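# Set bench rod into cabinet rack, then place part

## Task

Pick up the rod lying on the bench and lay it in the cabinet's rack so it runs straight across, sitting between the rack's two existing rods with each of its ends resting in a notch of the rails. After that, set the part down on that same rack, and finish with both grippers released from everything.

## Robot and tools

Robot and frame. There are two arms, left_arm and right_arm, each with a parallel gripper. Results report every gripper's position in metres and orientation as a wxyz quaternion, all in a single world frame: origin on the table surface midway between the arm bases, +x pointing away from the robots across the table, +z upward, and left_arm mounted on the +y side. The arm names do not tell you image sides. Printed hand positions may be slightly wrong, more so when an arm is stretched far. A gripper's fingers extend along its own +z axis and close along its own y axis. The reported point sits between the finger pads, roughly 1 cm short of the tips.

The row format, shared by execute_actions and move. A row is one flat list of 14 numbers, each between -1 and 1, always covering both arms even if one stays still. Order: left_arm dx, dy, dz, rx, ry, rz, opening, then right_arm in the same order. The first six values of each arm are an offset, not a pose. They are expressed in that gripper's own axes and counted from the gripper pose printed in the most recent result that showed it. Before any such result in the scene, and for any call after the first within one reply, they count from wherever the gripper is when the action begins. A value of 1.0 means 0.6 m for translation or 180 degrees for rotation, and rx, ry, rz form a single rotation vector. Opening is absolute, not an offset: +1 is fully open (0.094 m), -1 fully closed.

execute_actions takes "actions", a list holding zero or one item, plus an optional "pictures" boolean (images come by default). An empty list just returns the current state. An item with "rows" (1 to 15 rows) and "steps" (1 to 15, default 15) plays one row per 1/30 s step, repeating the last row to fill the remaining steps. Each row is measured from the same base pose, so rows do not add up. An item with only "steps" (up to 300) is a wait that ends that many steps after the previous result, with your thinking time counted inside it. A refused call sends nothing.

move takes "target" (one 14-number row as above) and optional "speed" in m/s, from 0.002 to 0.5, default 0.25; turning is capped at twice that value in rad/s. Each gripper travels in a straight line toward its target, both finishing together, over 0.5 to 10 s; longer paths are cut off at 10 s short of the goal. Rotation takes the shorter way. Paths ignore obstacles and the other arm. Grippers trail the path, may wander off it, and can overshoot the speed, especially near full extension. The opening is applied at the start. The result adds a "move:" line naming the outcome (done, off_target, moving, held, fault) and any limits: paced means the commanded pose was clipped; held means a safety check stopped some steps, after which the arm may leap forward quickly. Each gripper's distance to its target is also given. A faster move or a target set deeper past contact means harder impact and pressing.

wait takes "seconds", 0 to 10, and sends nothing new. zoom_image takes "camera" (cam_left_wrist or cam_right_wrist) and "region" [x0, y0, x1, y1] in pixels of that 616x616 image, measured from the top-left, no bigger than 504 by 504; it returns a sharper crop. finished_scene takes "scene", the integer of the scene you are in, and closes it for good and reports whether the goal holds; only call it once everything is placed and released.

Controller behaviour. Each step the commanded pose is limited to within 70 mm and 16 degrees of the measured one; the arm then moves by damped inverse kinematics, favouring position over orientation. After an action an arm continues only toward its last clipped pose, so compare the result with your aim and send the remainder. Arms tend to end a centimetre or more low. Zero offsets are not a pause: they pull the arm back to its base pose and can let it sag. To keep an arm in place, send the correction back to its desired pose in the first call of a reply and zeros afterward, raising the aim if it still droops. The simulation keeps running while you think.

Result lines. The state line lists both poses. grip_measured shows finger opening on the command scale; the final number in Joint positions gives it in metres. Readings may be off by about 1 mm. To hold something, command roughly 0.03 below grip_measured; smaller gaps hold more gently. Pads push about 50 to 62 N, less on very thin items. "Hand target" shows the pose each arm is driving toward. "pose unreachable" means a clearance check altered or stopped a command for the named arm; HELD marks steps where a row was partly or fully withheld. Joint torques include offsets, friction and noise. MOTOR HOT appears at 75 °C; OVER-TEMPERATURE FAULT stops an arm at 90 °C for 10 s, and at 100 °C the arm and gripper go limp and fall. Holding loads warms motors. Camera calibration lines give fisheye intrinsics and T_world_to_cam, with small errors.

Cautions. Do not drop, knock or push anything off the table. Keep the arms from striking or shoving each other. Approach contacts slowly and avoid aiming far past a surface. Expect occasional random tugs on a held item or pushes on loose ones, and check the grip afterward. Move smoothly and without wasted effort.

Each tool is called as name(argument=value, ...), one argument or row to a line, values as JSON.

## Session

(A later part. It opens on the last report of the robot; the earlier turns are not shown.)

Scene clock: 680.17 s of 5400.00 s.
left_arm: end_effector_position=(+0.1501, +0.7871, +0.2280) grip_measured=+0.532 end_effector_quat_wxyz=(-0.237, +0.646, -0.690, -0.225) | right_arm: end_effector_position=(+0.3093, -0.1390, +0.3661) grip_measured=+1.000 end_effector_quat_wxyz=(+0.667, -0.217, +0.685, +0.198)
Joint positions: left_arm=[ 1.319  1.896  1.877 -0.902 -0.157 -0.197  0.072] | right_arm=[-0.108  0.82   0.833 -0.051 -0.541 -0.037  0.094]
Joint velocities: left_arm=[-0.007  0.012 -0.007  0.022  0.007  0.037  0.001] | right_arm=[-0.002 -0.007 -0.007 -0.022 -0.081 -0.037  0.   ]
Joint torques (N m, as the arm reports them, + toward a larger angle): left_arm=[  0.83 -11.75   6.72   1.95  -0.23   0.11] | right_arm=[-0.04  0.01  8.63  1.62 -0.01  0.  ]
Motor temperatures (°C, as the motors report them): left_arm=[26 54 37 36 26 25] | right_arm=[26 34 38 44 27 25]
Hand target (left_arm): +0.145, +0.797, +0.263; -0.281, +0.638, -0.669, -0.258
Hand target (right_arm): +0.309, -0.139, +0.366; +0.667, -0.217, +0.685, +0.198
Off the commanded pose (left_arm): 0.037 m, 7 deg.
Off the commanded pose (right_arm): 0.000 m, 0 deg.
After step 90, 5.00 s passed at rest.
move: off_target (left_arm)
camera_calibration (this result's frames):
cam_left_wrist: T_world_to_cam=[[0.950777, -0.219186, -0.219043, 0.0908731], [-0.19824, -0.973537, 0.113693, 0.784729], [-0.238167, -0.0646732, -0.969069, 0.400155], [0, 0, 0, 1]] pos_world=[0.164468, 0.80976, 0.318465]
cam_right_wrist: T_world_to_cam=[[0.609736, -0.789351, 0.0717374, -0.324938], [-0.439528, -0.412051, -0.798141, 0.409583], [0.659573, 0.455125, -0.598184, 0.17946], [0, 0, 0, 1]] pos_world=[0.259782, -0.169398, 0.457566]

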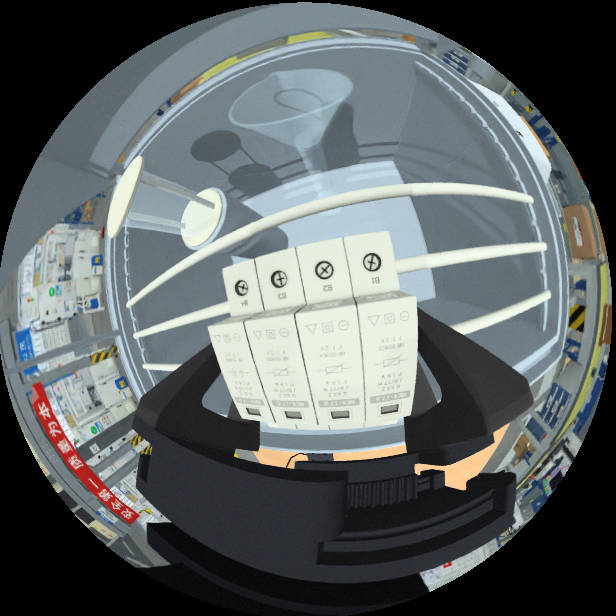

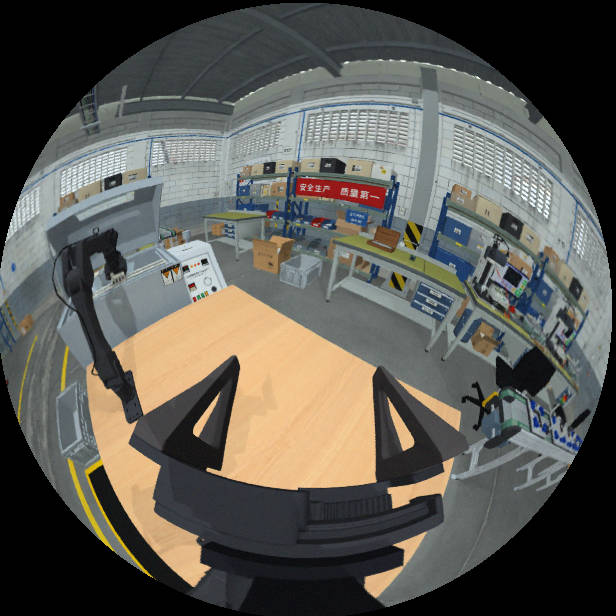

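move(
  target=[-0.046,0.008,-0.028,0,-0.03,0,1, 0,0,0,0,0,0,1],
  speed=0.015,
)

Scene clock: 693.17 s of 5400.00 s.
left_arm: end_effector_position=(+0.1511, +0.7903, +0.2306) grip_measured=+1.000 end_effector_quat_wxyz=(-0.242, +0.639, -0.693, -0.231) | right_arm: end_effector_position=(+0.3093, -0.1390, +0.3661) grip_measured=+1.000 end_effector_quat_wxyz=(+0.667, -0.217, +0.685, +0.198)
Joint positions: left_arm=[ 1.319  1.896  1.877 -0.885 -0.157 -0.179  0.094] | right_arm=[-0.108  0.82   0.833 -0.051 -0.541 -0.037  0.094]
Joint velocities: left_arm=[-0.022 -0.012 -0.002  0.037 -0.037  0.037  0.   ] | right_arm=[ 0.002 -0.002  0.002  0.022 -0.007 -0.066  0.   ]
Joint torques (N m, as the arm reports them, + toward a larger angle): left_arm=[  0.57 -10.24   8.98   1.6   -0.2    0.04] | right_arm=[ 0.   -0.02  8.64  1.65  0.   -0.03]
Motor temperatures (°C, as the motors report them): left_arm=[26 53 37 36 26 25] | right_arm=[26 33 38 44 27 25]
Hand target (left_arm): +0.147, +0.797, +0.259; -0.270, +0.634, -0.678, -0.255
Hand target (right_arm): +0.309, -0.139, +0.366; +0.667, -0.217, +0.685, +0.198
Off the commanded pose (left_arm): 0.029 m, 5 deg.
Off the commanded pose (right_arm): 0.000 m, 0 deg.
After step 90, 6.63 s passed at rest.
move: off_target (left_arm)
camera_calibration (this result's frames):
cam_left_wrist: T_world_to_cam=[[0.946567, -0.227867, -0.228228, 0.100831], [-0.210463, -0.972654, 0.0982289, 0.792453], [-0.24437, -0.0449468, -0.96864, 0.388358], [0, 0, 0, 1]] pos_world=[0.166241, 0.811214, 0.321349]
cam_right_wrist: T_world_to_cam=[[0.609736, -0.789351, 0.0717374, -0.324938], [-0.439528, -0.412051, -0.798141, 0.409583], [0.659573, 0.455125, -0.598184, 0.17946], [0, 0, 0, 1]] pos_world=[0.259782, -0.169398, 0.457566]

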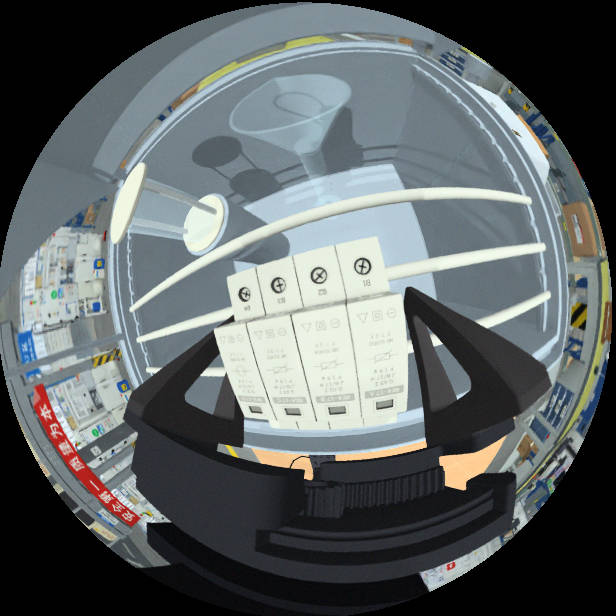

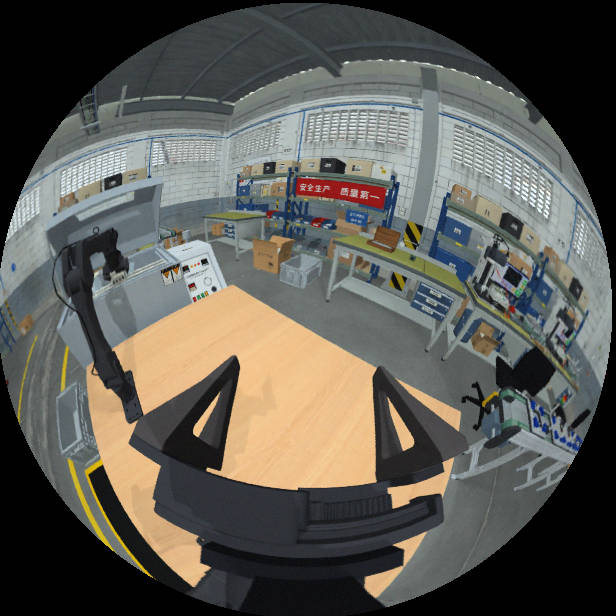

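move(
  target=[-0.08,0,-0.2,0,-0.02,0,1, 0,0,0,0,0,0,1],
  speed=0.06,
)

Scene clock: 700.17 s of 5400.00 s.
left_arm: end_effector_position=(+0.1491, +0.7526, +0.3480) grip_measured=+1.000 end_effector_quat_wxyz=(-0.260, +0.631, -0.688, -0.247) | right_arm: end_effector_position=(+0.3093, -0.1390, +0.3661) grip_measured=+1.000 end_effector_quat_wxyz=(+0.667, -0.217, +0.685, +0.198)
Joint positions: left_arm=[ 1.288  1.951  2.449 -1.353 -0.184 -0.191  0.094] | right_arm=[-0.108  0.82   0.833 -0.051 -0.541 -0.037  0.094]
Joint velocities: left_arm=[-0.007  0.027  0.002  0.051 -0.066  0.007  0.   ] | right_arm=[ 0.007  0.007 -0.012 -0.051 -0.066 -0.007  0.   ]
Joint torques (N m, as the arm reports them, + toward a larger angle): left_arm=[-0.8  -7.49  7.19  1.38 -0.22 -0.09] | right_arm=[-0.16 -0.04  8.62  1.62  0.02 -0.01]
Motor temperatures (°C, as the motors report them): left_arm=[26 52 38 35 26 25] | right_arm=[26 33 39 45 27 25]
Hand target (left_arm): +0.152, +0.751, +0.353; -0.264, +0.631, -0.685, -0.251
Hand target (right_arm): +0.309, -0.139, +0.366; +0.667, -0.217, +0.685, +0.198
Off the commanded pose (left_arm): 0.006 m, 1 deg.
Off the commanded pose (right_arm): 0.000 m, 0 deg.
After step 90, 1.20 s passed at rest.
move: done
camera_calibration (this result's frames):
cam_left_wrist: T_world_to_cam=[[0.946146, -0.22087, -0.236695, 0.118657], [-0.215884, -0.975282, 0.047118, 0.764442], [-0.241251, 0.00651812, -0.970441, 0.461392], [0, 0, 0, 1]] pos_world=[0.164075, 0.768746, 0.43982]
cam_right_wrist: T_world_to_cam=[[0.609736, -0.789351, 0.0717374, -0.324938], [-0.439528, -0.412051, -0.798141, 0.409583], [0.659573, 0.455125, -0.598184, 0.17946], [0, 0, 0, 1]] pos_world=[0.259782, -0.169398, 0.457566]

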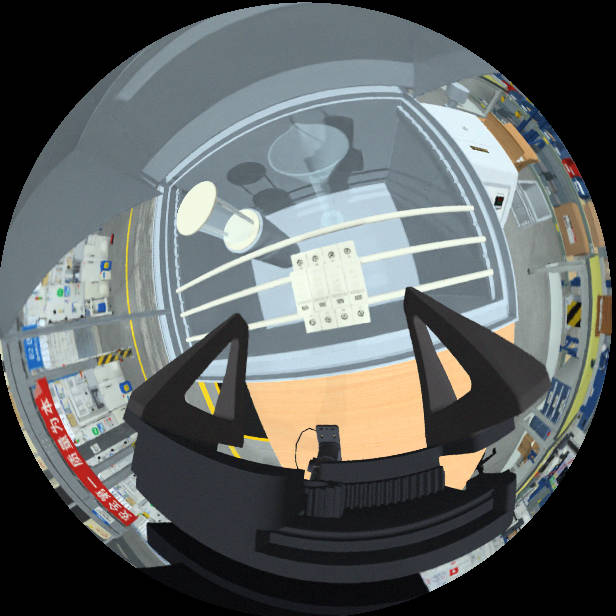

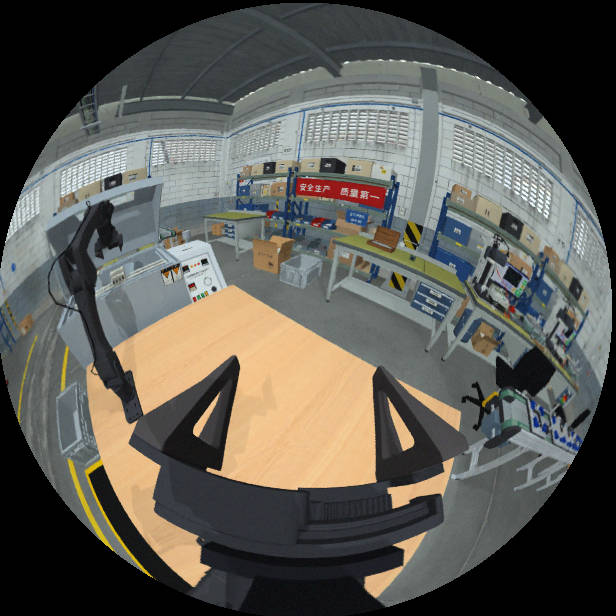

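The part is resting on the front and middle rods, and all three rods are still in place.

finished_scene(
  scene=2,
)

The scene is finished: the task was done.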